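## Task

r1 begins in the work room and r2 in the stock room. The door joining them is locked, but a service window stands open. Take the steel tube off the stock room's wall rack and leave it resting across both arms of the work room's wall rack. Then release it and back the robots away. Either robot tipping over or ending up leaning counts as failure.

## Robot and tools

ROBOTS. r1 and r2 are identical Hello Robot Stretch 4 units, each with one arm. Each has an omni-wheel base, a mast with a vertical lift, an arm that telescopes straight forward, a wrist (yaw, pitch, roll) and a two-finger gripper. They stand about 1.6 m tall; the base rim lies within 0.23 m of the base centre. Cameras per robot: <name>_head_camera, <name>_head_left_camera, <name>_head_right_camera, <name>_wrist_camera (e.g. r1_wrist_camera).

FRAMES. Each robot reports in its own base frame: origin on the floor beneath the base centre, x ahead, y to the left, z up. hand_pose is a point between the open fingertips, expressed in that frame; with all wrist joints at 0 its axes line up with the base frame. It may be slightly wrong. The odometry frame is the base frame where the scene began; base_odometry counts wheel rotation only, so slip looks like travel. Heading runs -3.142 to 3.142, left positive. Relative positions of the two robots can only be judged from images, lidar_m and wrist_depth_mm.

execute_actions. Arguments: "actions", a list holding one action object or nothing (empty returns state and images only), and optional "cameras" (list of camera names, or "all"; omitted/null means all, [] means none; an unknown name rejects the call). The action object has a key per robot, "r1" and/or "r2". Under each: "base" with exactly one relative command measured from the base's last reported position: {"translate_m": d} straight drive, forward positive, -2 to 2 m; {"strafe_m": d} sideways, left positive, -2 to 2 m; {"rotate_rad": d} turn in place, counter-clockwise positive, -3.2 to 3.2 rad. "joints" holds absolute targets by name: lift_m 0 to 1.2 m; arm_m 0 to 0.55 m (extension); wrist_yaw_rad -1.134 to 4.276 (0 ahead, positive left, 3.14 tucked back, over 3.4 the arm may obstruct); wrist_pitch_rad -1.117 to 4.259 (0 level, 1.57 pointing down); wrist_roll_rad -1.117 to 4.259 (0 fingers level, positive clockwise viewed from behind); gripper_m -0.038 to 0.141 m fingertip gap (below 0 the tips squeeze together). "pace": "slow", "default", "fast" or "max" (base up to 0.1/0.3/0.4/0.6 m/s and 1/2/3/4 rad/s; with lift above 0.2 these shrink, to 0.3 m/s and 1 rad/s at 1.2). "contact_limits": {"arm_m": 0 to 0.75}, how hard the arm may push before halting, default 0.5. {"end_of_arm": "enable_torque"} must be sent on its own; it revives wrist/gripper motors that shut off. Base and joints in one action start together. An action runs at most 15 s. Joint targets outside range get clipped and flagged; any other bad value or unknown key rejects the whole call. A robot, base or joint left out may still be driving toward an earlier target. A safe unfold at scene start: lift_m 0.4 with wrist_yaw_rad 0.

wait: {"seconds": 0 to 10}; commands nothing, returns state and images. zoom_image: {"camera": name, "region": [x0, y0, x1, y1]} in pixels from the top-left of that camera's latest full image, at most 504 by 504. read_manual: {"section": "licences"}, only licence text. finished_scene: {"scene": 1 or 2}, irreversible; reports success and gives the next task.

RESULTS. base_status and joint_status per motion: "done" (for the base, wheels turned the commanded amount even if slipping); "off_target" (stopped short, may keep pushing); "contact_stop_at_<key>" (hit something; that part goes slack, a slack lift can sag, slack wheels can drift); "limit_stop_at_<name>", including limit_stop_at_tilt (lean over 6 degrees; lift, arm and wheels go slack and ignore commands) and limit_stop_at_own_body (self-collision guard, likely when pitch below -0.2 with roll below -0.4 or above 4); "time_out"; "torque_fault" (wrist motor overloaded and went limp until enable_torque). on_its_own covers anything not commanded this call; "held at" means the held target. joint_positions gives current values. turned_by_wheels vs turned_by_imu differing by more than about 0.1 rad suggests a collision or slip. base_tilt in degrees, forward and right positive, with a fixed bias up to about 1.5. lidar_m: 12 distances in metres, 30-degree sectors starting straight ahead and going counter-clockwise (4th left, 7th behind, 10th right); "-" is nothing seen or closer than 0.25 m; it misses glass, thin legs and much behind. wrist_depth_mm: 7x7 grid of depths, 100 to 2000 mm, row by row from top-left. motor_effort: percent of maximum, positive toward larger joint values, bracketed peak; wheel motors positive turns the base right. A "pictures" line lists the images in order. Once a call reports a stop, the remaining calls in that reply are skipped.

GRIPPING. Close to a gap smaller than the object; a harder squeeze pulls it toward the wrist. Neither position nor "done" proves a grasp; look for a gripper effort change. Lift if fingertips jam on a surface.

AVOID. Robots pressing or bumping into each other: once bases touch, any further drive is a hard press and can end the run. If both carry the tube together, their travel can differ by up to about 3 cm per metre, which strains the hands and can tip a robot. Driving or turning with over 1 kg held and arm_m above 0.2 risks tipping, more so at fast paces; steady pushes with a high gripper do too. A level gripper holding over about 2 kg faults the wrist. Don't drop, slam or shove objects; keep the tube from falling. The scene keeps running while you think, and loose objects may occasionally get nudged.

Each tool is called after ">>>" as name([rows], argument=value, ...), one row to a line, values as JSON.

## Session

>>> execute_actions(actions=[])

Scene clock: 0.00 s.
r1.base_odometry: x=+0.000 y=+0.000 heading=+0.000 (m, m, rad; r1's odometry frame)
r1.turned_by_wheels: +0.000 (rad since the last result)
r1.turned_by_imu: +0.000 (rad since the last result)
r1.base_tilt: forward=+0.8 right=-0.4 (deg)
r1.lidar_m: 2.20 2.25 1.42 1.35 1.39 1.98 2.49 2.56 2.98 2.51 2.88 2.39
r1.base_status: not commanded
r1.joint_positions: lift_m=+0.162 arm_m=+0.001 wrist_yaw_rad=+3.060 wrist_pitch_rad=+0.014 wrist_roll_rad=+0.004 gripper_m=+0.057
r1.joint_status: not commanded
r1.motor_effort: lift_m=+18 arm_m=+0 wrist_yaw_rad=+0 wrist_pitch_rad=-5 wrist_roll_rad=+0 gripper_m=-2 wheel_0=+0 wheel_1=+1 wheel_2=+0 (%)
r1.hand_pose: x=-0.1086 y=+0.1106 z=+0.3365 quat_wxyz=(+0.041, -0.007, +0.002, +0.999) (m; r1's base frame)
r1.wrist_depth_mm: - 143 - - - - 1863 / - 143 - - - - 1808 / 106 139 229 - - - 1808 / 120 143 - - - - 1808 / - - - - - - 1756 / 1397 1430 215 1464 215 1499 1537 / 904 917 866 878 842 842 960
r2.base_odometry: x=+0.000 y=+0.000 heading=+0.000 (m, m, rad; r2's odometry frame)
r2.turned_by_wheels: +0.000 (rad since the last result)
r2.turned_by_imu: +0.000 (rad since the last result)
r2.base_tilt: forward=+0.3 right=-0.9 (deg)
r2.lidar_m: 2.02 2.31 2.69 2.50 3.19 2.70 2.68 1.72 1.31 1.30 1.66 2.01
r2.base_status: not commanded
r2.joint_positions: lift_m=+0.183 arm_m=-0.001 wrist_yaw_rad=+3.044 wrist_pitch_rad=-0.009 wrist_roll_rad=+0.004 gripper_m=+0.057
r2.joint_status: not commanded
r2.motor_effort: lift_m=+20 arm_m=+0 wrist_yaw_rad=+0 wrist_pitch_rad=-6 wrist_roll_rad=+2 gripper_m=-2 wheel_0=+0 wheel_1=+0 wheel_2=+0 (%)
r2.hand_pose: x=-0.1085 y=+0.1152 z=+0.3643 quat_wxyz=(+0.049, +0.005, +0.002, +0.999) (m; r2's base frame)
r2.wrist_depth_mm: 139 142 - - - - - / - 142 - - - - - / 108 142 - - - - - / 126 145 - - - - - / 1921 - - - - - - / 1397 1464 212 1537 1281 1576 1576 / 960 904 931 144 917 1008 1060
pictures: r1_head_camera, r1_head_left_camera, r1_head_right_camera, r1_wrist_camera, r2_head_camera, r2_head_left_camera, r2_head_right_camera, r2_wrist_camera
Images, in order (width x height): r1_head_camera 420x560, r1_head_left_camera 420x672, r1_head_right_camera 420x672, r1_wrist_camera 616x392, r2_head_camera 420x560, r2_head_left_camera 420x672, r2_head_right_camera 420x672, r2_wrist_camera 616x392.

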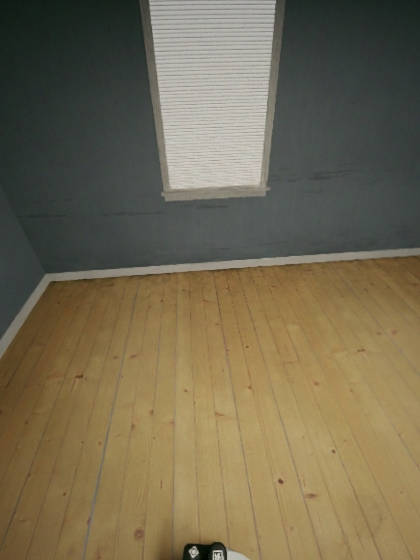

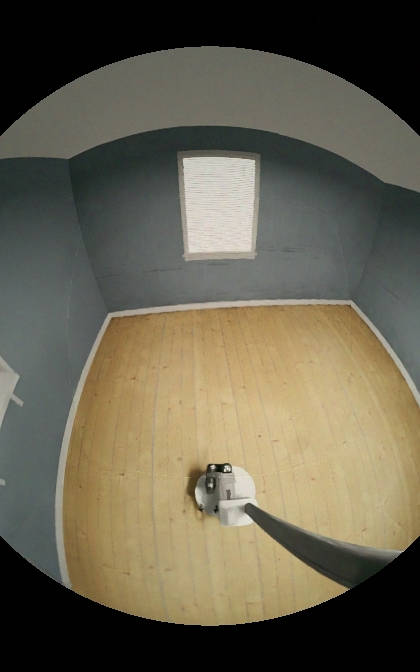

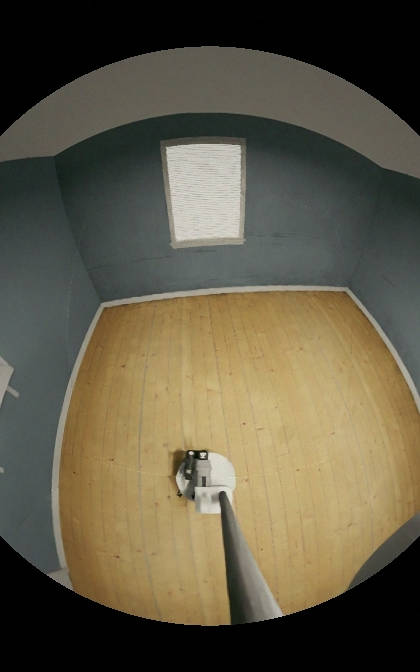

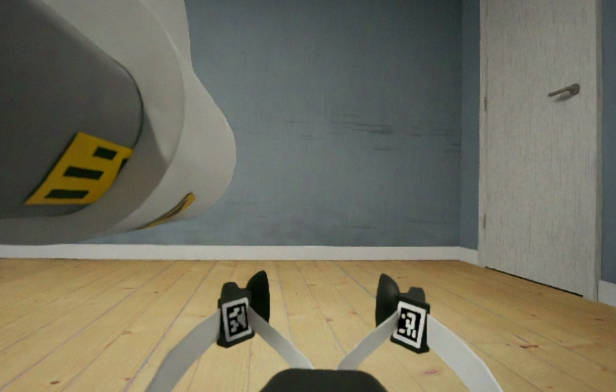

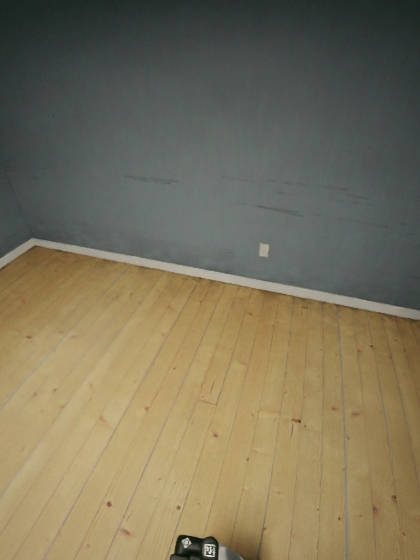

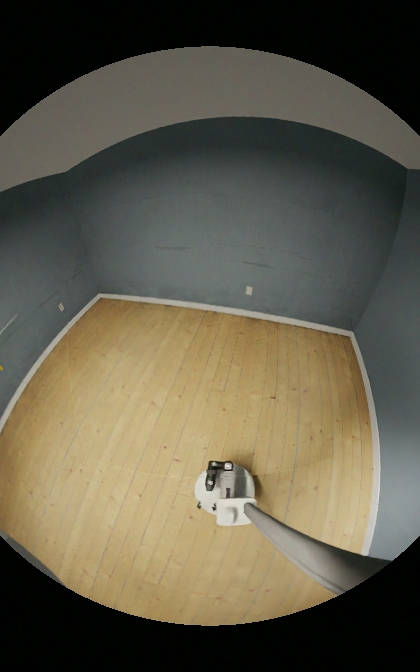

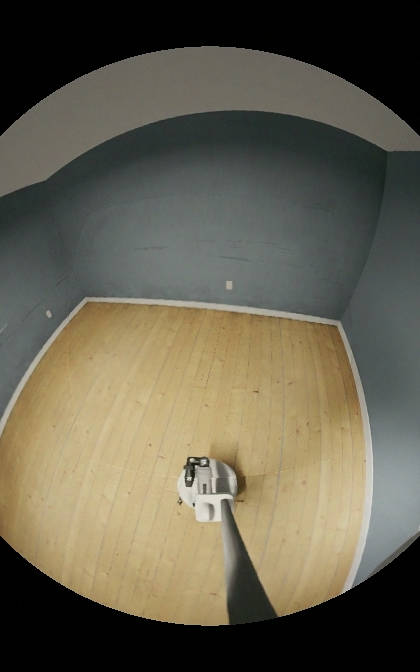

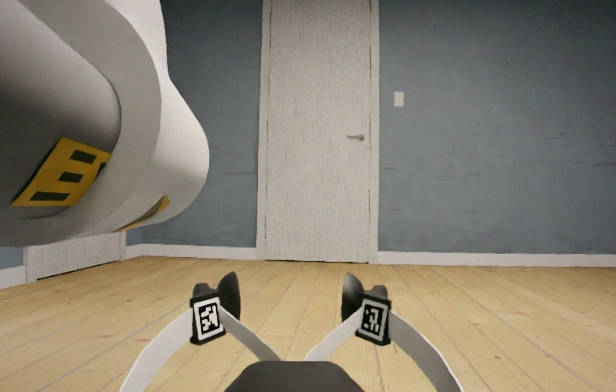

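>>> execute_actions([
  {"r1":{"base":{"rotate_rad":1.62},"joints":{"lift_m":0.9,"wrist_yaw_rad":0}},"r2":{"base":{"rotate_rad":1.32},"joints":{"lift_m":0.7,"wrist_yaw_rad":0}}},
], cameras=["r1_head_camera","r1_wrist_camera","r2_head_camera","r2_wrist_camera"])

Scene clock: 5.93 s.
r1.base_odometry: x=+0.000 y=+0.000 heading=+1.619 (m, m, rad; r1's odometry frame)
r1.turned_by_wheels: +1.619 (rad since the last result)
r1.turned_by_imu: +1.607 (rad since the last result)
r1.base_tilt: forward=+0.7 right=-0.3 (deg)
r1.lidar_m: 1.34 1.41 2.03 2.49 2.58 2.91 2.83 2.94 2.32 2.23 2.13 1.42
r1.base_status: done
r1.joint_positions: lift_m=+0.900 arm_m=+0.001 wrist_yaw_rad=+0.000 wrist_pitch_rad=+0.014 wrist_roll_rad=+0.004 gripper_m=+0.057
r1.joint_status: all done
r1.motor_effort: lift_m=+22(28) arm_m=+0(0) wrist_yaw_rad=-2(5) wrist_pitch_rad=-5(6) wrist_roll_rad=+2(2) gripper_m=-4(2) wheel_0=-4(12) wheel_1=-2(6) wheel_2=-1(11) (%)
r1.hand_pose: x=+0.4603 y=-0.0874 z=+1.0738 quat_wxyz=(+1.000, +0.002, +0.007, +0.000) (m; r1's base frame)
r1.wrist_depth_mm: 1281 1281 1281 1308 1281 1255 1281 / 1281 1281 - - - 1281 1255 / 1281 1281 - - - 1255 1255 / 1308 1308 - - - 1281 1281 / 1281 1281 - - - 1255 1281 / 1281 1308 215 1281 215 1281 1281 / 1308 1281 1281 1281 1281 1255 1281
r2.base_odometry: x=+0.000 y=+0.000 heading=+1.320 (m, m, rad; r2's odometry frame)
r2.turned_by_wheels: +1.320 (rad since the last result)
r2.turned_by_imu: +1.339 (rad since the last result)
r2.base_tilt: forward=+0.3 right=-0.9 (deg)
r2.lidar_m: 2.51 2.78 2.81 2.67 2.08 1.38 1.34 1.52 2.08 2.02 2.10 2.86
r2.base_status: done
r2.joint_positions: lift_m=+0.700 arm_m=-0.001 wrist_yaw_rad=+0.000 wrist_pitch_rad=-0.009 wrist_roll_rad=+0.004 gripper_m=+0.057
r2.joint_status: all done
r2.motor_effort: lift_m=+24(24) arm_m=-1(1) wrist_yaw_rad=-1(7) wrist_pitch_rad=-7(7) wrist_roll_rad=+1(1) gripper_m=-4(3) wheel_0=+0(6) wheel_1=+1(4) wheel_2=+1(6) (%)
r2.hand_pose: x=+0.4585 y=-0.0873 z=+0.8805 quat_wxyz=(+1.000, +0.002, -0.005, +0.000) (m; r2's base frame)
r2.wrist_depth_mm: - - - - - - - / - - - - - - - / - - - - - - - / - - - - - - - / - - - - - - - / - - 211 - - - - / - - - 144 - - -
pictures: r1_head_camera, r1_wrist_camera, r2_head_camera, r2_wrist_camera
camera_calibration (this result's frames):
r1_wrist_camera: T_world_to_cam=[[0.0315442, -0.999229, 0.0233547, -0.125042], [-0.000661078, -0.0233872, -0.999726, 1.13019], [0.999502, 0.0315202, -0.0013983, -0.231846], [0, 0, 0, 1]] pos_world=[0.236422, -0.0912057, 1.13248]
r2_wrist_camera: T_world_to_cam=[[-0.0503254, -0.998718, 0.00546299, -0.0805612], [0.0517455, -0.00806995, -0.998628, 0.927839], [0.997391, -0.0499737, 0.0520853, -0.284234], [0, 0, 0, 1]] pos_world=[0.231427, -0.0871746, 0.94181]
Images, in order (width x height): r1_head_camera 420x560, r1_wrist_camera 616x392, r2_head_camera 420x560, r2_wrist_camera 616x392.

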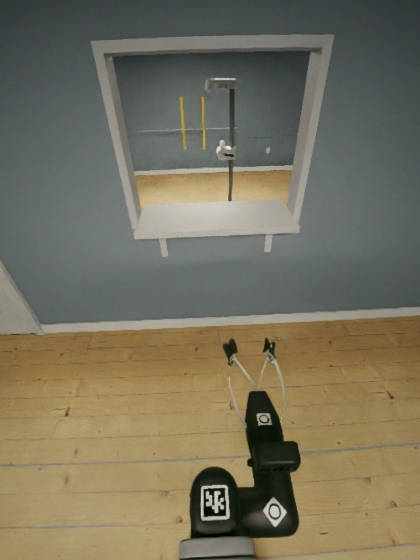

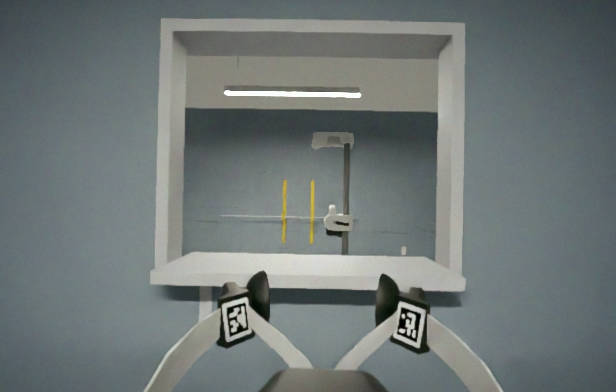

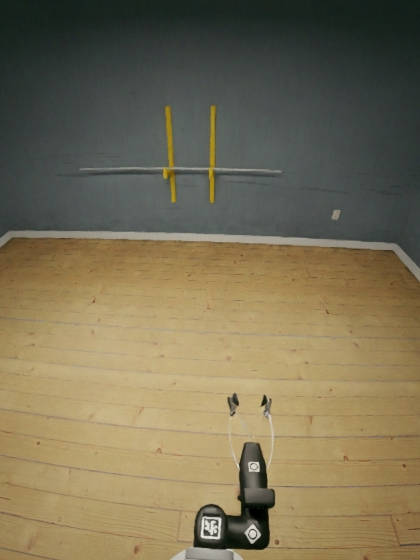

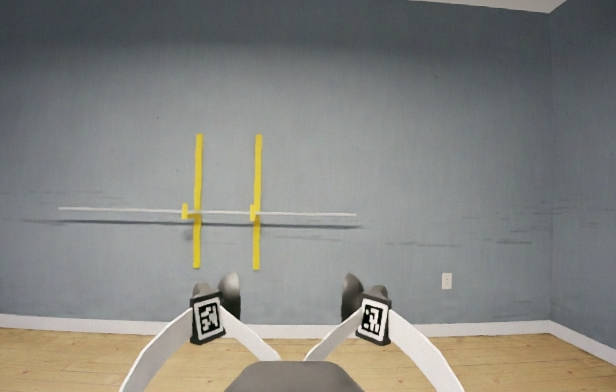

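>>> execute_actions([
  {"r2":{"base":{"strafe_m":0.46}},"r1":{"joints":{"wrist_yaw_rad":3.0}}},
], cameras=["r1_wrist_camera"])

>>> execute_actions([
  {"r2":{"base":{"translate_m":1.3},"pace":"fast"},"r1":{"base":{"translate_m":0.9},"joints":{"wrist_yaw_rad":1.57,"wrist_roll_rad":1.57,"gripper_m":0.12,"lift_m":0.75}}},
], cameras=["r1_head_left_camera","r2_head_left_camera","r2_head_camera","r2_wrist_camera"])

Scene clock: 20.00 s.
r1.base_odometry: x=+0.000 y=+0.000 heading=+1.619 (m, m, rad; r1's odometry frame)
r1.turned_by_wheels: +0.000 (rad since the last result)
r1.turned_by_imu: -0.002 (rad since the last result)
r1.base_tilt: forward=+0.7 right=-0.3 (deg)
r1.lidar_m: 1.34 1.41 2.04 2.48 2.59 2.91 2.83 2.93 2.32 2.21 2.12 1.40
r1.base_status: not commanded
r1.joint_positions: lift_m=+0.900 arm_m=+0.001 wrist_yaw_rad=+3.000 wrist_pitch_rad=+0.014 wrist_roll_rad=+0.004 gripper_m=+0.057
r1.joint_status: all done
r1.motor_effort: lift_m=+22(22) arm_m=+0(0) wrist_yaw_rad=+1(7) wrist_pitch_rad=-5(6) wrist_roll_rad=+1(0) gripper_m=-3(2) wheel_0=-3(4) wheel_1=-2(2) wheel_2=-1(1) (%)
r1.hand_pose: x=-0.1014 y=+0.1273 z=+1.0738 quat_wxyz=(+0.071, -0.007, +0.003, +0.997) (m; r1's base frame)
r1.wrist_depth_mm: 142 197 - - - - - / 112 145 - - - - - / 114 146 - - - - - / 136 160 - - - - - / - - - - - - - / - - 216 - 215 - - / - - - - - - -
r2.base_odometry: x=-0.446 y=+0.114 heading=+1.320 (m, m, rad; r2's odometry frame)
r2.turned_by_wheels: +0.000 (rad since the last result)
r2.turned_by_imu: +0.001 (rad since the last result)
r2.base_tilt: forward=+0.3 right=-0.9 (deg)
r2.lidar_m: 2.49 2.76 2.34 2.20 2.06 1.51 1.35 1.37 2.06 2.47 2.56 2.79
r2.base_status: done
r2.joint_positions: lift_m=+0.700 arm_m=-0.001 wrist_yaw_rad=+0.000 wrist_pitch_rad=-0.009 wrist_roll_rad=+0.004 gripper_m=+0.057
r2.joint_status: not commanded
r2.motor_effort: lift_m=+24(24) arm_m=-1(1) wrist_yaw_rad=-1(1) wrist_pitch_rad=-7(7) wrist_roll_rad=+0(1) gripper_m=-4(2) wheel_0=-1(7) wheel_1=-1(9) wheel_2=+1(1) (%)
r2.hand_pose: x=+0.4585 y=-0.0874 z=+0.8805 quat_wxyz=(+1.000, +0.002, -0.005, +0.000) (m; r2's base frame)
r2.wrist_depth_mm: - - - - - - - / - - - - - - - / - - - - - - - / - - - - - - - / - - - - - - - / - - 212 - - - - / - - - 144 - - -
pictures: r1_wrist_camera
camera_calibration (this result's frames):
r1_wrist_camera: T_world_to_cam=[[0.110322, 0.993621, 0.0233554, -0.138576], [0.00390643, 0.0230652, -0.999726, 1.12941], [-0.993888, 0.110383, -0.00133692, 0.110542], [0, 0, 0, 1]] pos_world=[0.120742, 0.0994403, 1.13248]
Images, in order (width x height): r1_wrist_camera 616x392.

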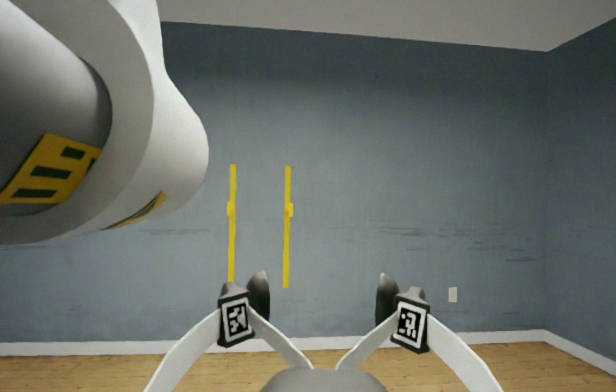

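Scene clock: 24.60 s.
r1.base_odometry: x=-0.044 y=+0.899 heading=+1.620 (m, m, rad; r1's odometry frame)
r1.turned_by_wheels: +0.001 (rad since the last result)
r1.turned_by_imu: -0.003 (rad since the last result)
r1.base_tilt: forward=+0.7 right=-0.5 (deg)
r1.lidar_m: 0.44 0.46 0.84 2.16 2.60 3.52 3.81 3.23 2.36 2.24 0.67 0.47
r1.base_status: done
r1.joint_positions: lift_m=+0.750 arm_m=+0.001 wrist_yaw_rad=+1.570 wrist_pitch_rad=+0.014 wrist_roll_rad=+1.570 gripper_m=+0.120
r1.joint_status: all done
r1.motor_effort: lift_m=+14(22) arm_m=+0(0) wrist_yaw_rad=+0(5) wrist_pitch_rad=-6(5) wrist_roll_rad=+1(4) gripper_m=+0(0) wheel_0=+4(10) wheel_1=+3(4) wheel_2=+0(12) (%)
r1.hand_pose: x=+0.2595 y=+0.2884 z=+0.9244 quat_wxyz=(+0.504, +0.496, +0.503, +0.496) (m; r1's base frame)
r1.wrist_depth_mm: 609 609 603 597 525 585 574 / 904 904 878 878 866 842 831 / 1576 1576 1537 1464 1464 1308 1281 / - - - - - - 1464 / - - - - - - 1464 / - - 218 - - 220 1430 / - - - 156 - 1863 1499
r2.base_odometry: x=-0.123 y=+1.374 heading=+1.320 (m, m, rad; r2's odometry frame)
r2.turned_by_wheels: +0.000 (rad since the last result)
r2.turned_by_imu: +0.004 (rad since the last result)
r2.base_tilt: forward=+0.4 right=-0.9 (deg)
r2.lidar_m: 1.19 1.43 2.17 2.26 2.35 2.89 2.77 2.86 2.58 2.47 2.15 1.21
r2.base_status: done
r2.joint_positions: lift_m=+0.700 arm_m=-0.001 wrist_yaw_rad=+0.000 wrist_pitch_rad=-0.009 wrist_roll_rad=+0.004 gripper_m=+0.057
r2.joint_status: not commanded
r2.motor_effort: lift_m=+23(24) arm_m=-1(1) wrist_yaw_rad=-1(1) wrist_pitch_rad=-6(7) wrist_roll_rad=+0(1) gripper_m=-2(2) wheel_0=-1(8) wheel_1=-1(7) wheel_2=+0(10) (%)
r2.hand_pose: x=+0.4585 y=-0.0874 z=+0.8806 quat_wxyz=(+1.000, +0.002, -0.005, +0.000) (m; r2's base frame)
r2.wrist_depth_mm: 1281 1308 1336 1336 1336 1366 1366 / 1281 1281 1336 1308 1336 1366 1397 / 1281 1308 1336 1336 1336 1336 1397 / 1255 1281 1308 1336 1366 1366 1366 / 1281 1281 1308 1308 1308 1336 1366 / 1281 1281 213 1308 1336 1366 1336 / 1281 1281 1281 144 1336 1336 1366
pictures: r1_head_left_camera, r2_head_camera, r2_head_left_camera, r2_wrist_camera
camera_calibration (this result's frames):
r2_wrist_camera: T_world_to_cam=[[-0.0505406, -0.998707, 0.00546287, -0.0805247], [0.0517438, -0.00808098, -0.998628, 0.927861], [0.997381, -0.0501886, 0.0520853, -0.284233], [0, 0, 0, 1]] pos_world=[0.231408, -0.0871878, 0.941832]
Images, in order (width x height): r1_head_left_camera 420x672, r2_head_camera 420x560, r2_head_left_camera 420x672, r2_wrist_camera 616x392.

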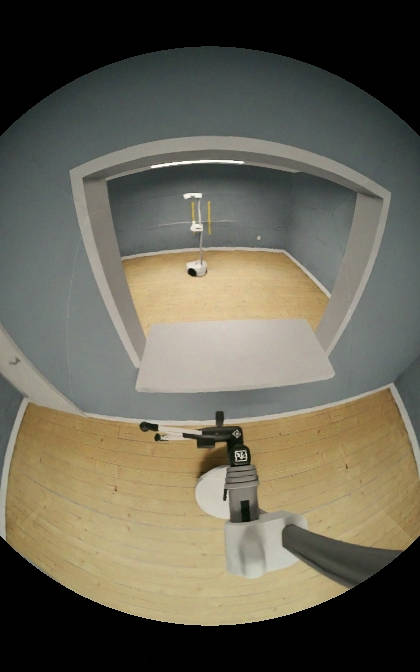

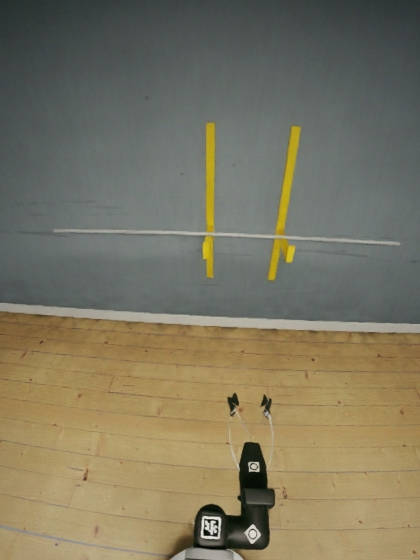

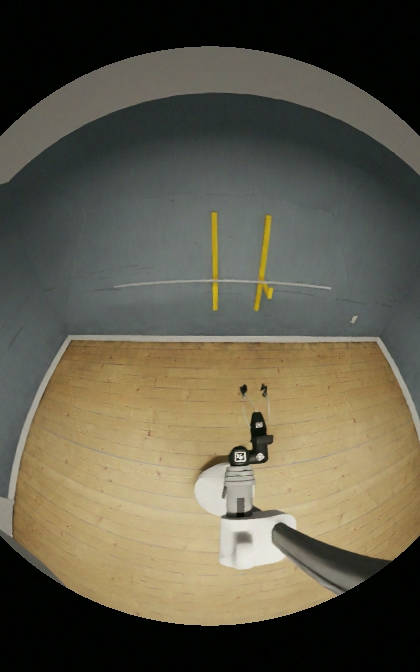

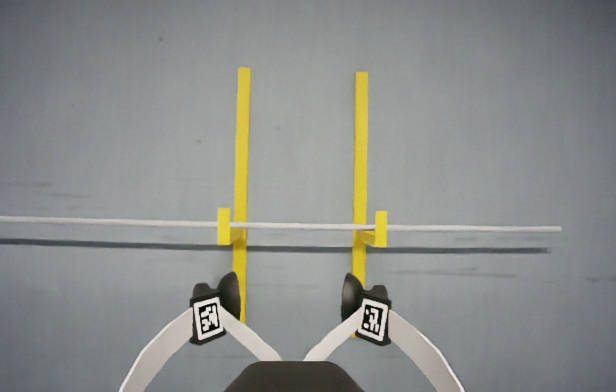

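>>> execute_actions([
  {"r2":{"base":{"strafe_m":0.065},"joints":{"wrist_roll_rad":1.57,"gripper_m":0.1,"lift_m":0.715}},"r1":{"base":{"strafe_m":-0.4}}},
], cameras=[])

>>> execute_actions([
  {"r2":{"base":{"translate_m":0.65},"joints":{"arm_m":0.1}}},
], cameras=["r2_head_left_camera","r2_head_camera","r2_wrist_camera"])

Scene clock: 34.97 s.
r1.base_odometry: x=+0.355 y=+0.919 heading=+1.620 (m, m, rad; r1's odometry frame)
r1.turned_by_wheels: +0.000 (rad since the last result)
r1.turned_by_imu: -0.003 (rad since the last result)
r1.base_tilt: forward=+0.8 right=-0.3 (deg)
r1.lidar_m: 0.45 0.47 0.64 2.17 3.01 3.88 3.81 2.67 1.94 1.84 0.86 0.61
r1.base_status: done
r1.joint_positions: lift_m=+0.750 arm_m=+0.001 wrist_yaw_rad=+1.570 wrist_pitch_rad=+0.014 wrist_roll_rad=+1.570 gripper_m=+0.120
r1.joint_status: not commanded
r1.motor_effort: lift_m=+14(14) arm_m=+0(0) wrist_yaw_rad=+0(2) wrist_pitch_rad=-6(5) wrist_roll_rad=+2(1) gripper_m=-2(0) wheel_0=+4(12) wheel_1=-1(11) wheel_2=+0(0) (%)
r1.hand_pose: x=+0.2594 y=+0.2884 z=+0.9244 quat_wxyz=(+0.504, +0.496, +0.503, +0.496) (m; r1's base frame)
r1.wrist_depth_mm: 768 759 750 750 530 585 580 / 917 917 891 820 866 854 842 / 1756 1708 1661 1576 1618 1499 1308 / - - - - - - 1499 / - - - - - - 1430 / - - 218 - - 220 1430 / - - - 157 - 1808 1464
r2.base_odometry: x=-0.186 y=+1.390 heading=+1.320 (m, m, rad; r2's odometry frame)
r2.turned_by_wheels: +0.000 (rad since the last result)
r2.turned_by_imu: +0.001 (rad since the last result)
r2.base_tilt: forward=+0.3 right=-0.9 (deg)
r2.lidar_m: 1.18 1.41 2.15 2.19 2.29 2.87 2.77 2.87 2.64 2.53 2.16 1.25
r2.base_status: done
r2.joint_positions: lift_m=+0.715 arm_m=-0.001 wrist_yaw_rad=+0.000 wrist_pitch_rad=-0.009 wrist_roll_rad=+1.570 gripper_m=+0.100
r2.joint_status: all done
r2.motor_effort: lift_m=+24(24) arm_m=-1(1) wrist_yaw_rad=-1(0) wrist_pitch_rad=-7(6) wrist_roll_rad=+3(10) gripper_m=-1(4) wheel_0=+2(7) wheel_1=+1(8) wheel_2=-1(0) (%)
r2.hand_pose: x=+0.4585 y=-0.0874 z=+0.8955 quat_wxyz=(+0.707, +0.707, -0.003, +0.003) (m; r2's base frame)
r2.wrist_depth_mm: 1308 1281 1308 1308 1336 1366 1229 / 1308 1308 1281 1366 1336 1366 1182 / 1281 1281 1308 1308 1336 1397 1205 / 1308 1281 1308 1308 1308 1397 1205 / 1255 1308 1308 1308 1336 1336 1160 / 1255 1255 1308 1366 218 1336 1182 / 1281 1281 1308 146 1336 1336 1160
pictures: none
No camera images: the call's "cameras" was empty. Leave "cameras" out to get every camera's image.

Scene clock: 38.60 s.
r1.base_odometry: x=+0.355 y=+0.919 heading=+1.620 (m, m, rad; r1's odometry frame)
r1.turned_by_wheels: +0.000 (rad since the last result)
r1.turned_by_imu: -0.001 (rad since the last result)
r1.base_tilt: forward=+0.8 right=-0.3 (deg)
r1.lidar_m: 0.44 0.46 0.63 2.18 3.00 3.87 3.82 2.68 1.93 1.84 0.87 0.62
r1.base_status: not commanded
r1.joint_positions: lift_m=+0.750 arm_m=+0.001 wrist_yaw_rad=+1.570 wrist_pitch_rad=+0.014 wrist_roll_rad=+1.570 gripper_m=+0.120
r1.joint_status: not commanded
r1.motor_effort: lift_m=+14(14) arm_m=+0(0) wrist_yaw_rad=+0(0) wrist_pitch_rad=-6(5) wrist_roll_rad=+1(1) gripper_m=-1(0) wheel_0=+4(4) wheel_1=-1(1) wheel_2=+0(0) (%)
r1.hand_pose: x=+0.2594 y=+0.2884 z=+0.9244 quat_wxyz=(+0.504, +0.496, +0.503, +0.496) (m; r1's base frame)
r1.wrist_depth_mm: 759 759 750 759 530 591 574 / 917 904 891 788 866 842 831 / 1708 1708 1618 1576 1576 1537 1336 / - - - - - - 1464 / - - - - - - 1464 / - - 219 - - 220 1464 / - - - 156 - 1863 1499
r2.base_odometry: x=-0.025 y=+2.019 heading=+1.320 (m, m, rad; r2's odometry frame)
r2.turned_by_wheels: +0.000 (rad since the last result)
r2.turned_by_imu: +0.002 (rad since the last result)
r2.base_tilt: forward=+0.4 right=-0.9 (deg)
r2.lidar_m: 0.54 0.74 1.04 2.17 2.28 3.11 3.49 3.54 2.66 2.54 1.02 0.66
r2.base_status: done
r2.joint_positions: lift_m=+0.715 arm_m=+0.099 wrist_yaw_rad=+0.000 wrist_pitch_rad=-0.009 wrist_roll_rad=+1.570 gripper_m=+0.100
r2.joint_status: all done
r2.motor_effort: lift_m=+24(24) arm_m=+5(5) wrist_yaw_rad=+0(1) wrist_pitch_rad=-7(7) wrist_roll_rad=+1(2) gripper_m=-2(1) wheel_0=+2(4) wheel_1=+0(2) wheel_2=+0(8) (%)
r2.hand_pose: x=+0.5585 y=-0.0874 z=+0.8956 quat_wxyz=(+0.707, +0.707, -0.003, +0.003) (m; r2's base frame)
r2.wrist_depth_mm: 512 530 535 539 549 569 585 / 544 544 559 559 574 585 591 / 544 544 549 564 564 580 585 / 539 544 554 559 564 580 585 / 535 549 554 559 564 580 580 / 525 517 525 530 217 544 585 / 535 539 554 146 564 574 580
pictures: r2_head_camera, r2_head_left_camera, r2_wrist_camera
camera_calibration (this result's frames):
r2_wrist_camera: T_world_to_cam=[[-0.041254, -0.0104717, -0.999094, 0.905275], [0.0425417, 0.99902, -0.0122275, 0.147456], [0.998243, -0.0430076, -0.0407681, -0.3014], [0, 0, 0, 1]] pos_world=[0.331943, -0.150794, 0.89397]
Images, in order (width x height): r2_head_camera 420x560, r2_head_left_camera 420x672, r2_wrist_camera 616x392.

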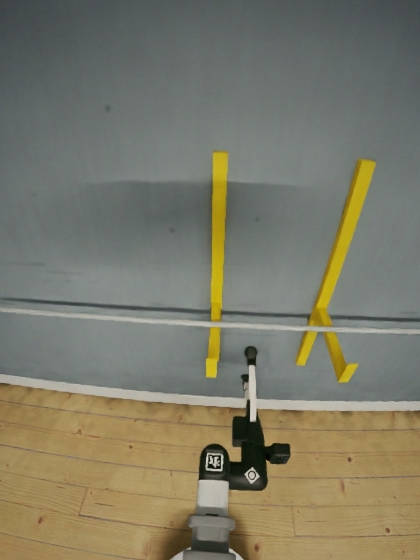

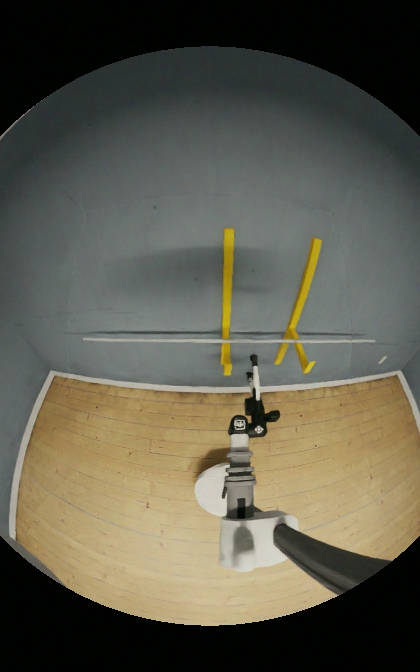

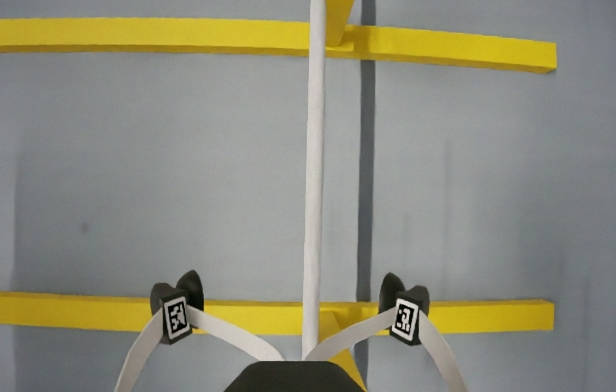

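>>> execute_actions([
  {"r2":{"base":{"translate_m":0.175},"joints":{"lift_m":0.69}}},
], cameras=["r2_head_camera","r2_wrist_camera"])

Scene clock: 43.90 s.
r1.base_odometry: x=+0.355 y=+0.919 heading=+1.620 (m, m, rad; r1's odometry frame)
r1.turned_by_wheels: +0.000 (rad since the last result)
r1.turned_by_imu: -0.002 (rad since the last result)
r1.base_tilt: forward=+0.7 right=-0.4 (deg)
r1.lidar_m: 0.44 0.47 0.64 2.18 3.01 3.89 3.81 2.65 1.93 1.85 0.86 0.60
r1.base_status: not commanded
r1.joint_positions: lift_m=+0.750 arm_m=+0.001 wrist_yaw_rad=+1.570 wrist_pitch_rad=+0.014 wrist_roll_rad=+1.570 gripper_m=+0.120
r1.joint_status: not commanded
r1.motor_effort: lift_m=+14(14) arm_m=+0(0) wrist_yaw_rad=+1(0) wrist_pitch_rad=-6(5) wrist_roll_rad=+1(1) gripper_m=+0(1) wheel_0=+4(4) wheel_1=-1(1) wheel_2=+0(0) (%)
r1.hand_pose: x=+0.2594 y=+0.2884 z=+0.9244 quat_wxyz=(+0.504, +0.496, +0.503, +0.496) (m; r1's base frame)
r1.wrist_depth_mm: 768 768 750 741 530 585 580 / 904 904 904 788 866 854 831 / 1756 1708 1661 1618 1537 1499 1336 / - - - - - - 1464 / - - - - - - 1464 / - - 217 - - 220 1464 / - - - 156 - 1808 1464
r2.base_odometry: x=+0.018 y=+2.189 heading=+1.320 (m, m, rad; r2's odometry frame)
r2.turned_by_wheels: +0.000 (rad since the last result)
r2.turned_by_imu: +0.001 (rad since the last result)
r2.base_tilt: forward=+0.3 right=-0.9 (deg)
r2.lidar_m: 0.36 0.56 0.82 2.19 2.27 3.09 3.68 3.62 2.64 2.53 0.51 0.52
r2.base_status: done
r2.joint_positions: lift_m=+0.690 arm_m=+0.099 wrist_yaw_rad=+0.000 wrist_pitch_rad=-0.009 wrist_roll_rad=+1.570 gripper_m=+0.100
r2.joint_status: all done
r2.motor_effort: lift_m=+15(22) arm_m=+5(5) wrist_yaw_rad=+0(1) wrist_pitch_rad=-6(7) wrist_roll_rad=+1(2) gripper_m=-1(1) wheel_0=+1(7) wheel_1=-1(4) wheel_2=+2(8) (%)
r2.hand_pose: x=+0.5585 y=-0.0874 z=+0.8713 quat_wxyz=(+0.707, +0.707, -0.003, +0.003) (m; r2's base frame)
r2.wrist_depth_mm: 373 375 382 384 392 399 407 / 373 377 384 384 392 399 404 / 373 375 382 384 392 397 402 / 370 375 379 384 392 397 399 / 370 375 379 382 389 397 402 / 368 370 377 382 218 394 399 / 340 345 351 146 359 366 370
pictures: r2_head_camera, r2_wrist_camera
camera_calibration (this result's frames):
r2_wrist_camera: T_world_to_cam=[[-0.0412537, -0.0104725, -0.999094, 0.881004], [0.0425175, 0.999021, -0.0122274, 0.147165], [0.998244, -0.0429834, -0.0407681, -0.302404], [0, 0, 0, 1]] pos_world=[0.331961, -0.150792, 0.869676]
Images, in order (width x height): r2_head_camera 420x560, r2_wrist_camera 616x392.

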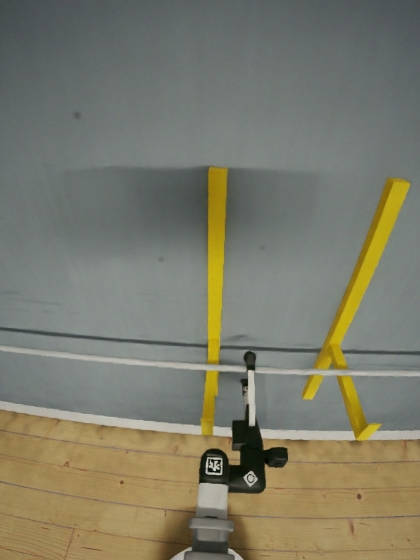

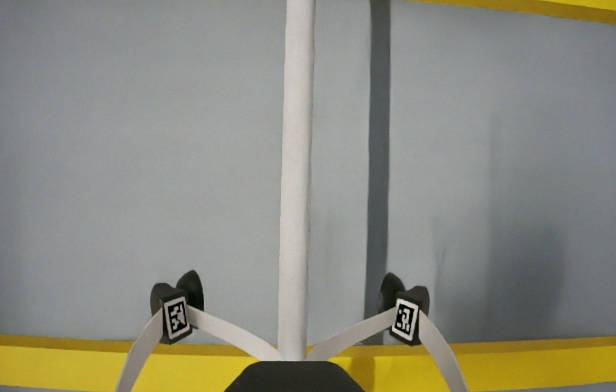

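>>> execute_actions([
  {"r2":{"joints":{"gripper_m":-0.03}}},
], cameras=["r2_wrist_camera"])

>>> execute_actions([
  {"r2":{"joints":{"lift_m":0.8},"pace":"slow"}},
], cameras=["r2_head_left_camera","r2_wrist_camera"])

Scene clock: 47.77 s.
r1.base_odometry: x=+0.355 y=+0.919 heading=+1.620 (m, m, rad; r1's odometry frame)
r1.turned_by_wheels: +0.000 (rad since the last result)
r1.turned_by_imu: -0.002 (rad since the last result)
r1.base_tilt: forward=+0.6 right=-0.4 (deg)
r1.lidar_m: 0.45 0.47 0.64 2.17 3.00 3.87 3.82 2.67 1.93 1.84 0.85 0.62
r1.base_status: not commanded
r1.joint_positions: lift_m=+0.750 arm_m=+0.001 wrist_yaw_rad=+1.570 wrist_pitch_rad=+0.014 wrist_roll_rad=+1.570 gripper_m=+0.120
r1.joint_status: not commanded
r1.motor_effort: lift_m=+14(14) arm_m=+0(0) wrist_yaw_rad=+1(1) wrist_pitch_rad=-5(6) wrist_roll_rad=+0(2) gripper_m=-1(0) wheel_0=+4(4) wheel_1=-1(1) wheel_2=+0(0) (%)
r1.hand_pose: x=+0.2594 y=+0.2884 z=+0.9244 quat_wxyz=(+0.504, +0.496, +0.503, +0.496) (m; r1's base frame)
r1.wrist_depth_mm: 759 759 759 750 530 591 580 / 917 904 891 778 854 854 831 / 1756 1661 1661 1661 1576 1537 1366 / - - - - - - 1464 / - - - - - - 1430 / - - 217 - - 220 1430 / - - - 156 - 1863 1464
r2.base_odometry: x=+0.018 y=+2.189 heading=+1.320 (m, m, rad; r2's odometry frame)
r2.turned_by_wheels: +0.000 (rad since the last result)
r2.turned_by_imu: +0.000 (rad since the last result)
r2.base_tilt: forward=+0.4 right=-0.9 (deg)
r2.lidar_m: 0.38 0.56 0.82 2.18 2.29 3.12 3.67 3.61 2.63 2.53 0.53 0.52
r2.base_status: not commanded
r2.joint_positions: lift_m=+0.690 arm_m=+0.099 wrist_yaw_rad=+0.001 wrist_pitch_rad=-0.008 wrist_roll_rad=+1.570 gripper_m=-0.029
r2.joint_status: all done
r2.motor_effort: lift_m=+16(15) arm_m=+4(5) wrist_yaw_rad=-3(3) wrist_pitch_rad=-9(9) wrist_roll_rad=+1(2) gripper_m=-25(24) wheel_0=+1(1) wheel_1=+0(0) wheel_2=+2(2) (%)
r2.hand_pose: x=+0.5587 y=-0.0871 z=+0.8710 quat_wxyz=(+0.707, +0.707, -0.003, +0.003) (m; r2's base frame)
r2.wrist_depth_mm: 373 375 382 387 394 399 399 / 370 375 384 382 392 394 402 / 368 373 377 382 392 397 402 / 370 373 379 382 389 394 402 / 368 375 379 382 392 394 399 / 368 370 206 208 389 394 399 / 342 249 349 153 357 366 368
pictures: r2_wrist_camera
camera_calibration (this result's frames):
r2_wrist_camera: T_world_to_cam=[[-0.0421688, -0.0104776, -0.999056, 0.88121], [0.041526, 0.999063, -0.0122305, 0.147428], [0.998247, -0.0420026, -0.0416942, -0.301755], [0, 0, 0, 1]] pos_world=[0.332264, -0.150732, 0.8696]
Images, in order (width x height): r2_wrist_camera 616x392.

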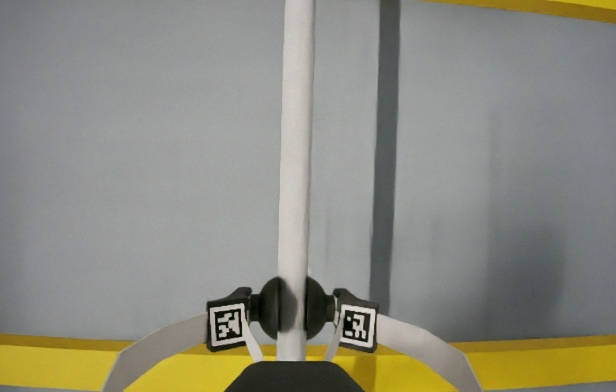

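Scene clock: 49.53 s.
r1.base_odometry: x=+0.355 y=+0.919 heading=+1.620 (m, m, rad; r1's odometry frame)
r1.turned_by_wheels: +0.000 (rad since the last result)
r1.turned_by_imu: -0.001 (rad since the last result)
r1.base_tilt: forward=+0.8 right=-0.4 (deg)
r1.lidar_m: 0.45 0.48 0.64 2.17 3.00 3.87 3.81 2.65 1.94 1.84 0.85 0.60
r1.base_status: not commanded
r1.joint_positions: lift_m=+0.750 arm_m=+0.001 wrist_yaw_rad=+1.570 wrist_pitch_rad=+0.014 wrist_roll_rad=+1.570 gripper_m=+0.120
r1.joint_status: not commanded
r1.motor_effort: lift_m=+14(14) arm_m=+0(0) wrist_yaw_rad=+1(2) wrist_pitch_rad=-6(5) wrist_roll_rad=+1(1) gripper_m=-1(1) wheel_0=+4(4) wheel_1=-1(1) wheel_2=+0(0) (%)
r1.hand_pose: x=+0.2594 y=+0.2884 z=+0.9244 quat_wxyz=(+0.504, +0.496, +0.503, +0.496) (m; r1's base frame)
r1.wrist_depth_mm: 759 759 759 750 530 591 580 / 917 904 904 788 866 854 831 / 1708 1661 1661 1661 1576 1499 1336 / - - - - - - 1464 / - - - - - - 1464 / - - 218 - - 220 1464 / - - - 156 - 1863 1464
r2.base_odometry: x=+0.018 y=+2.189 heading=+1.320 (m, m, rad; r2's odometry frame)
r2.turned_by_wheels: +0.000 (rad since the last result)
r2.turned_by_imu: +0.000 (rad since the last result)
r2.base_tilt: forward=+0.3 right=-0.9 (deg)
r2.lidar_m: 0.38 0.56 0.79 2.20 2.27 3.10 3.66 3.62 2.64 2.53 0.53 0.51
r2.base_status: not commanded
r2.joint_positions: lift_m=+0.799 arm_m=+0.099 wrist_yaw_rad=+0.000 wrist_pitch_rad=+0.002 wrist_roll_rad=+1.570 gripper_m=-0.029
r2.joint_status: all done
r2.on_its_own: wrist_pitch_rad is at rest, and its effort (-38) is outside its rest range (-23 to +23)
r2.motor_effort: lift_m=+28(30) arm_m=+4(4) wrist_yaw_rad=-1(4) wrist_pitch_rad=-38(42) wrist_roll_rad=+1(5) gripper_m=-24(26) wheel_0=+1(1) wheel_1=-1(0) wheel_2=+2(2) (%)
r2.hand_pose: x=+0.5587 y=-0.0874 z=+0.9771 quat_wxyz=(+0.707, +0.707, +0.001, -0.001) (m; r2's base frame)
r2.wrist_depth_mm: 368 373 382 384 394 402 407 / 366 375 379 387 397 404 407 / 366 373 379 384 394 402 410 / 364 373 379 384 392 402 407 / 366 370 379 382 392 399 404 / 364 370 193 211 389 399 404 / 338 340 347 146 351 370 377
pictures: r2_head_left_camera, r2_wrist_camera
camera_calibration (this result's frames):
r2_wrist_camera: T_world_to_cam=[[-0.0523228, -0.0104667, -0.998575, 0.992376], [0.0423332, 0.999023, -0.0126895, 0.148992], [0.997733, -0.0429368, -0.0518286, -0.287165], [0, 0, 0, 1]] pos_world=[0.33213, -0.15079, 0.977969]
Images, in order (width x height): r2_head_left_camera 420x672, r2_wrist_camera 616x392.

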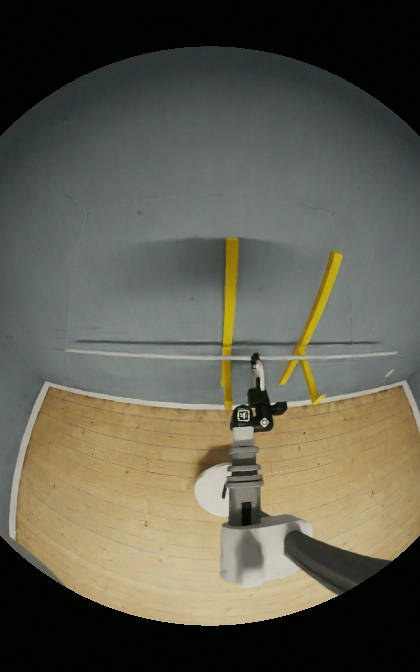

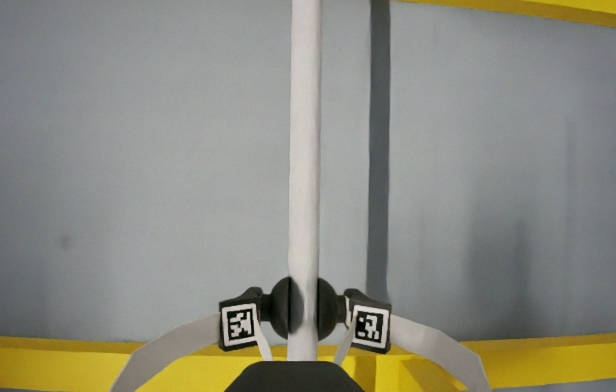

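>>> execute_actions([
  {"r2":{"base":{"translate_m":-1.9},"joints":{"arm_m":0,"lift_m":0.84,"gripper_m":-0.038}}},
], cameras=[])

>>> execute_actions([
  {"r2":{"base":{"rotate_rad":-1.56},"pace":"slow"}},
], cameras=[])

>>> execute_actions([
  {"r2":{"base":{"translate_m":-0.18}}},
], cameras=["r2_head_right_camera","r2_wrist_camera","r1_head_left_camera"])

Scene clock: 63.30 s.
r1.base_odometry: x=+0.355 y=+0.919 heading=+1.620 (m, m, rad; r1's odometry frame)
r1.turned_by_wheels: +0.000 (rad since the last result)
r1.turned_by_imu: -0.006 (rad since the last result)
r1.base_tilt: forward=+0.9 right=-0.4 (deg)
r1.lidar_m: 0.44 0.46 0.64 2.18 3.00 3.87 3.81 2.68 1.93 1.84 0.86 0.60
r1.base_status: not commanded
r1.joint_positions: lift_m=+0.750 arm_m=+0.001 wrist_yaw_rad=+1.570 wrist_pitch_rad=+0.014 wrist_roll_rad=+1.570 gripper_m=+0.120
r1.joint_status: not commanded
r1.motor_effort: lift_m=+14(14) arm_m=+0(0) wrist_yaw_rad=+1(1) wrist_pitch_rad=-6(5) wrist_roll_rad=+0(1) gripper_m=-2(1) wheel_0=+4(4) wheel_1=-1(1) wheel_2=+0(0) (%)
r1.hand_pose: x=+0.2594 y=+0.2884 z=+0.9244 quat_wxyz=(+0.504, +0.496, +0.503, +0.496) (m; r1's base frame)
r1.wrist_depth_mm: 759 759 750 750 535 585 580 / 904 904 891 788 866 842 842 / 1708 1708 1708 1618 1537 1499 1366 / - - - - - - 1464 / - - - - - - 1464 / - - 217 - - 220 1464 / - - - 156 - 1808 1464
r2.base_odometry: x=-0.453 y=+0.348 heading=+1.320 (m, m, rad; r2's odometry frame)
r2.turned_by_wheels: +0.000 (rad since the last result)
r2.turned_by_imu: -0.003 (rad since the last result)
r2.base_tilt: forward=+0.4 right=-0.9 (deg)
r2.lidar_m: 0.44 0.47 0.65 2.13 2.26 1.76 1.59 1.62 2.40 2.53 0.62 0.46
r2.base_status: done
r2.joint_positions: lift_m=+0.839 arm_m=+0.001 wrist_yaw_rad=+0.000 wrist_pitch_rad=+0.002 wrist_roll_rad=+1.569 gripper_m=-0.037
r2.joint_status: all done
r2.on_its_own: wrist_pitch_rad is at rest, and its effort (-38) is outside its rest range (-23 to +23)
r2.motor_effort: lift_m=+27(29) arm_m=-5(7) wrist_yaw_rad=-1(2) wrist_pitch_rad=-38(39) wrist_roll_rad=+4(5) gripper_m=-27(26) wheel_0=+0(6) wheel_1=+0(5) wheel_2=+0(8) (%)
r2.hand_pose: x=+0.4603 y=-0.0874 z=+1.0171 quat_wxyz=(+0.708, +0.706, +0.001, -0.001) (m; r2's base frame)
r2.wrist_depth_mm: - - - - - 1863 1336 / - - - - - 1921 1336 / - - - - - 1921 1336 / - - - - - 1863 1336 / - - - - - 1863 1336 / - - 206 215 - 1863 1308 / - - - 148 - 1499 1281
pictures: none
No camera images: the call's "cameras" was empty. Leave "cameras" out to get every camera's image.

Scene clock: 66.13 s.
r1.base_odometry: x=+0.355 y=+0.919 heading=+1.620 (m, m, rad; r1's odometry frame)
r1.turned_by_wheels: +0.000 (rad since the last result)
r1.turned_by_imu: -0.001 (rad since the last result)
r1.base_tilt: forward=+0.7 right=-0.2 (deg)
r1.lidar_m: 0.45 0.46 0.65 2.17 3.00 3.88 3.81 2.66 1.94 1.85 0.85 0.60
r1.base_status: not commanded
r1.joint_positions: lift_m=+0.750 arm_m=+0.001 wrist_yaw_rad=+1.570 wrist_pitch_rad=+0.014 wrist_roll_rad=+1.570 gripper_m=+0.120
r1.joint_status: not commanded
r1.motor_effort: lift_m=+14(14) arm_m=+0(0) wrist_yaw_rad=-2(1) wrist_pitch_rad=-5(6) wrist_roll_rad=+1(2) gripper_m=+0(0) wheel_0=+4(4) wheel_1=-2(1) wheel_2=+0(0) (%)
r1.hand_pose: x=+0.2594 y=+0.2884 z=+0.9244 quat_wxyz=(+0.504, +0.496, +0.503, +0.496) (m; r1's base frame)
r1.wrist_depth_mm: 759 759 750 741 530 585 580 / 917 904 891 788 866 854 831 / 1756 1708 1661 1661 1537 1537 1336 / - - - - - - 1464 / - - - - - - 1430 / - - 218 - - 220 1430 / - - - 156 - 1863 1464
r2.base_odometry: x=-0.453 y=+0.348 heading=-0.240 (m, m, rad; r2's odometry frame)
r2.turned_by_wheels: -1.560 (rad since the last result)
r2.turned_by_imu: -1.581 (rad since the last result)
r2.base_tilt: forward=+0.3 right=-0.9 (deg)
r2.lidar_m: 0.43 0.49 0.80 2.28 2.72 2.30 2.16 2.25 1.74 1.54 0.53 0.45
r2.base_status: done
r2.joint_positions: lift_m=+0.839 arm_m=+0.001 wrist_yaw_rad=-0.001 wrist_pitch_rad=+0.002 wrist_roll_rad=+1.569 gripper_m=-0.037
r2.joint_status: not commanded
r2.on_its_own: wrist_pitch_rad is at rest, and its effort (-38) is outside its rest range (-23 to +23)
r2.motor_effort: lift_m=+27(27) arm_m=-5(5) wrist_yaw_rad=+1(6) wrist_pitch_rad=-38(38) wrist_roll_rad=+3(4) gripper_m=-26(26) wheel_0=+1(4) wheel_1=+0(1) wheel_2=+0(5) (%)
r2.hand_pose: x=+0.4603 y=-0.0876 z=+1.0171 quat_wxyz=(+0.708, +0.707, +0.000, -0.001) (m; r2's base frame)
r2.wrist_depth_mm: - - - - - 1921 1336 / - - - - - 1863 1336 / - - - - - 1863 1336 / - - - - - 1863 1366 / - - - - - 1863 1336 / - - 206 213 - 1863 1308 / - - - 149 - 1499 1281
pictures: none
No camera images: the call's "cameras" was empty. Leave "cameras" out to get every camera's image.

Scene clock: 68.10 s.
r1.base_odometry: x=+0.355 y=+0.919 heading=+1.620 (m, m, rad; r1's odometry frame)
r1.turned_by_wheels: +0.000 (rad since the last result)
r1.turned_by_imu: -0.001 (rad since the last result)
r1.base_tilt: forward=+0.7 right=-0.4 (deg)
r1.lidar_m: 0.44 0.47 0.63 2.17 3.00 3.87 3.82 2.66 1.93 1.84 0.86 0.62
r1.base_status: not commanded
r1.joint_positions: lift_m=+0.750 arm_m=+0.001 wrist_yaw_rad=+1.570 wrist_pitch_rad=+0.014 wrist_roll_rad=+1.570 gripper_m=+0.120
r1.joint_status: not commanded
r1.motor_effort: lift_m=+14(14) arm_m=+0(0) wrist_yaw_rad=+1(2) wrist_pitch_rad=-6(5) wrist_roll_rad=+2(1) gripper_m=-1(2) wheel_0=+4(4) wheel_1=-1(1) wheel_2=+0(0) (%)
r1.hand_pose: x=+0.2594 y=+0.2884 z=+0.9244 quat_wxyz=(+0.504, +0.496, +0.503, +0.496) (m; r1's base frame)
r1.wrist_depth_mm: 759 759 750 750 530 585 580 / 904 904 891 788 854 854 831 / 1756 1708 1661 1618 1576 1499 1336 / - - - - - - 1464 / - - - - - - 1464 / - - 218 - - 220 1430 / - - - 156 - 1863 1464
r2.base_odometry: x=-0.628 y=+0.391 heading=-0.240 (m, m, rad; r2's odometry frame)
r2.turned_by_wheels: +0.000 (rad since the last result)
r2.turned_by_imu: -0.001 (rad since the last result)
r2.base_tilt: forward=+0.4 right=-0.9 (deg)
r2.lidar_m: 0.48 0.59 2.71 2.28 2.72 2.10 1.98 2.05 1.74 0.72 0.48 0.42
r2.base_status: done
r2.joint_positions: lift_m=+0.839 arm_m=+0.001 wrist_yaw_rad=+0.000 wrist_pitch_rad=+0.002 wrist_roll_rad=+1.569 gripper_m=-0.037
r2.joint_status: not commanded
r2.on_its_own: wrist_pitch_rad is at rest, and its effort (-39) is outside its rest range (-23 to +23)
r2.motor_effort: lift_m=+27(27) arm_m=-5(5) wrist_yaw_rad=+0(1) wrist_pitch_rad=-39(38) wrist_roll_rad=+4(3) gripper_m=-26(25) wheel_0=+0(5) wheel_1=+0(5) wheel_2=-2(9) (%)
r2.hand_pose: x=+0.4603 y=-0.0874 z=+1.0171 quat_wxyz=(+0.708, +0.707, +0.001, -0.001) (m; r2's base frame)
r2.wrist_depth_mm: - - - - - 1921 1336 / - - - - - 1921 1366 / - - - - - 1921 1336 / - - - - - 1921 1308 / - - - - - 1863 1308 / - - 206 212 - 1808 1336 / - - - 148 - 1499 1308
pictures: r1_head_left_camera, r2_head_right_camera, r2_wrist_camera
camera_calibration (this result's frames):
r2_wrist_camera: T_world_to_cam=[[-0.0523989, -0.0111388, -0.998564, 1.02716], [0.0422758, 0.999017, -0.0133622, 0.154359], [0.997731, -0.0429152, -0.0518765, -0.186884], [0, 0, 0, 1]] pos_world=[0.233757, -0.150786, 1.01805]
Images, in order (width x height): r1_head_left_camera 420x672, r2_head_right_camera 420x672, r2_wrist_camera 616x392.

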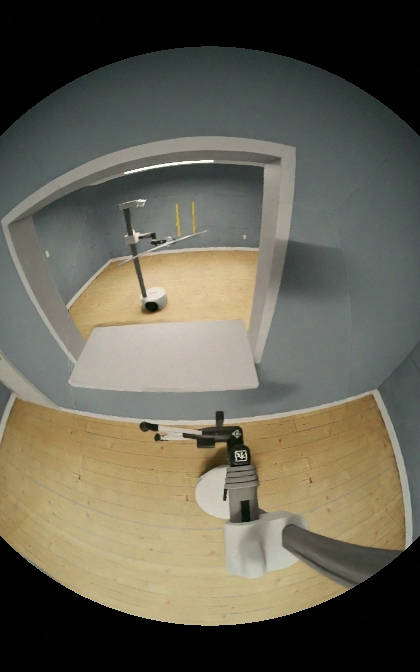

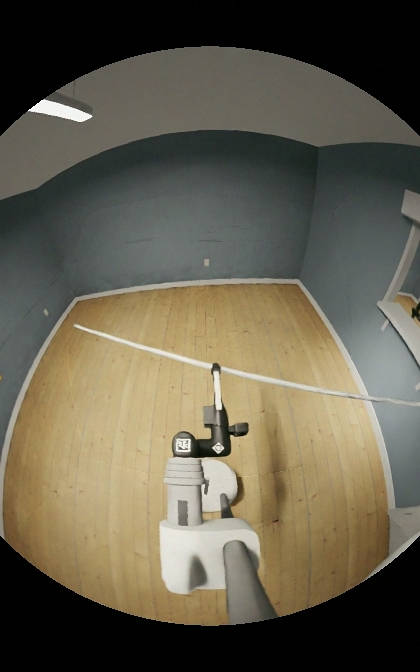

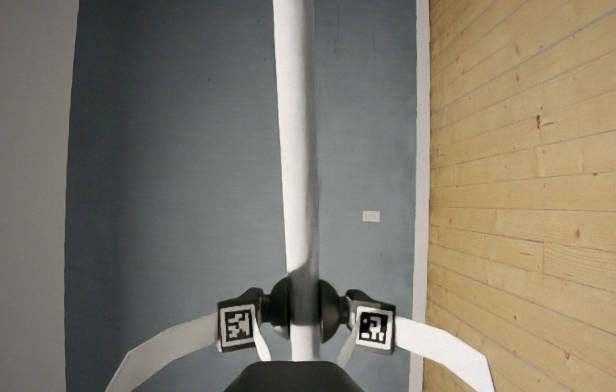

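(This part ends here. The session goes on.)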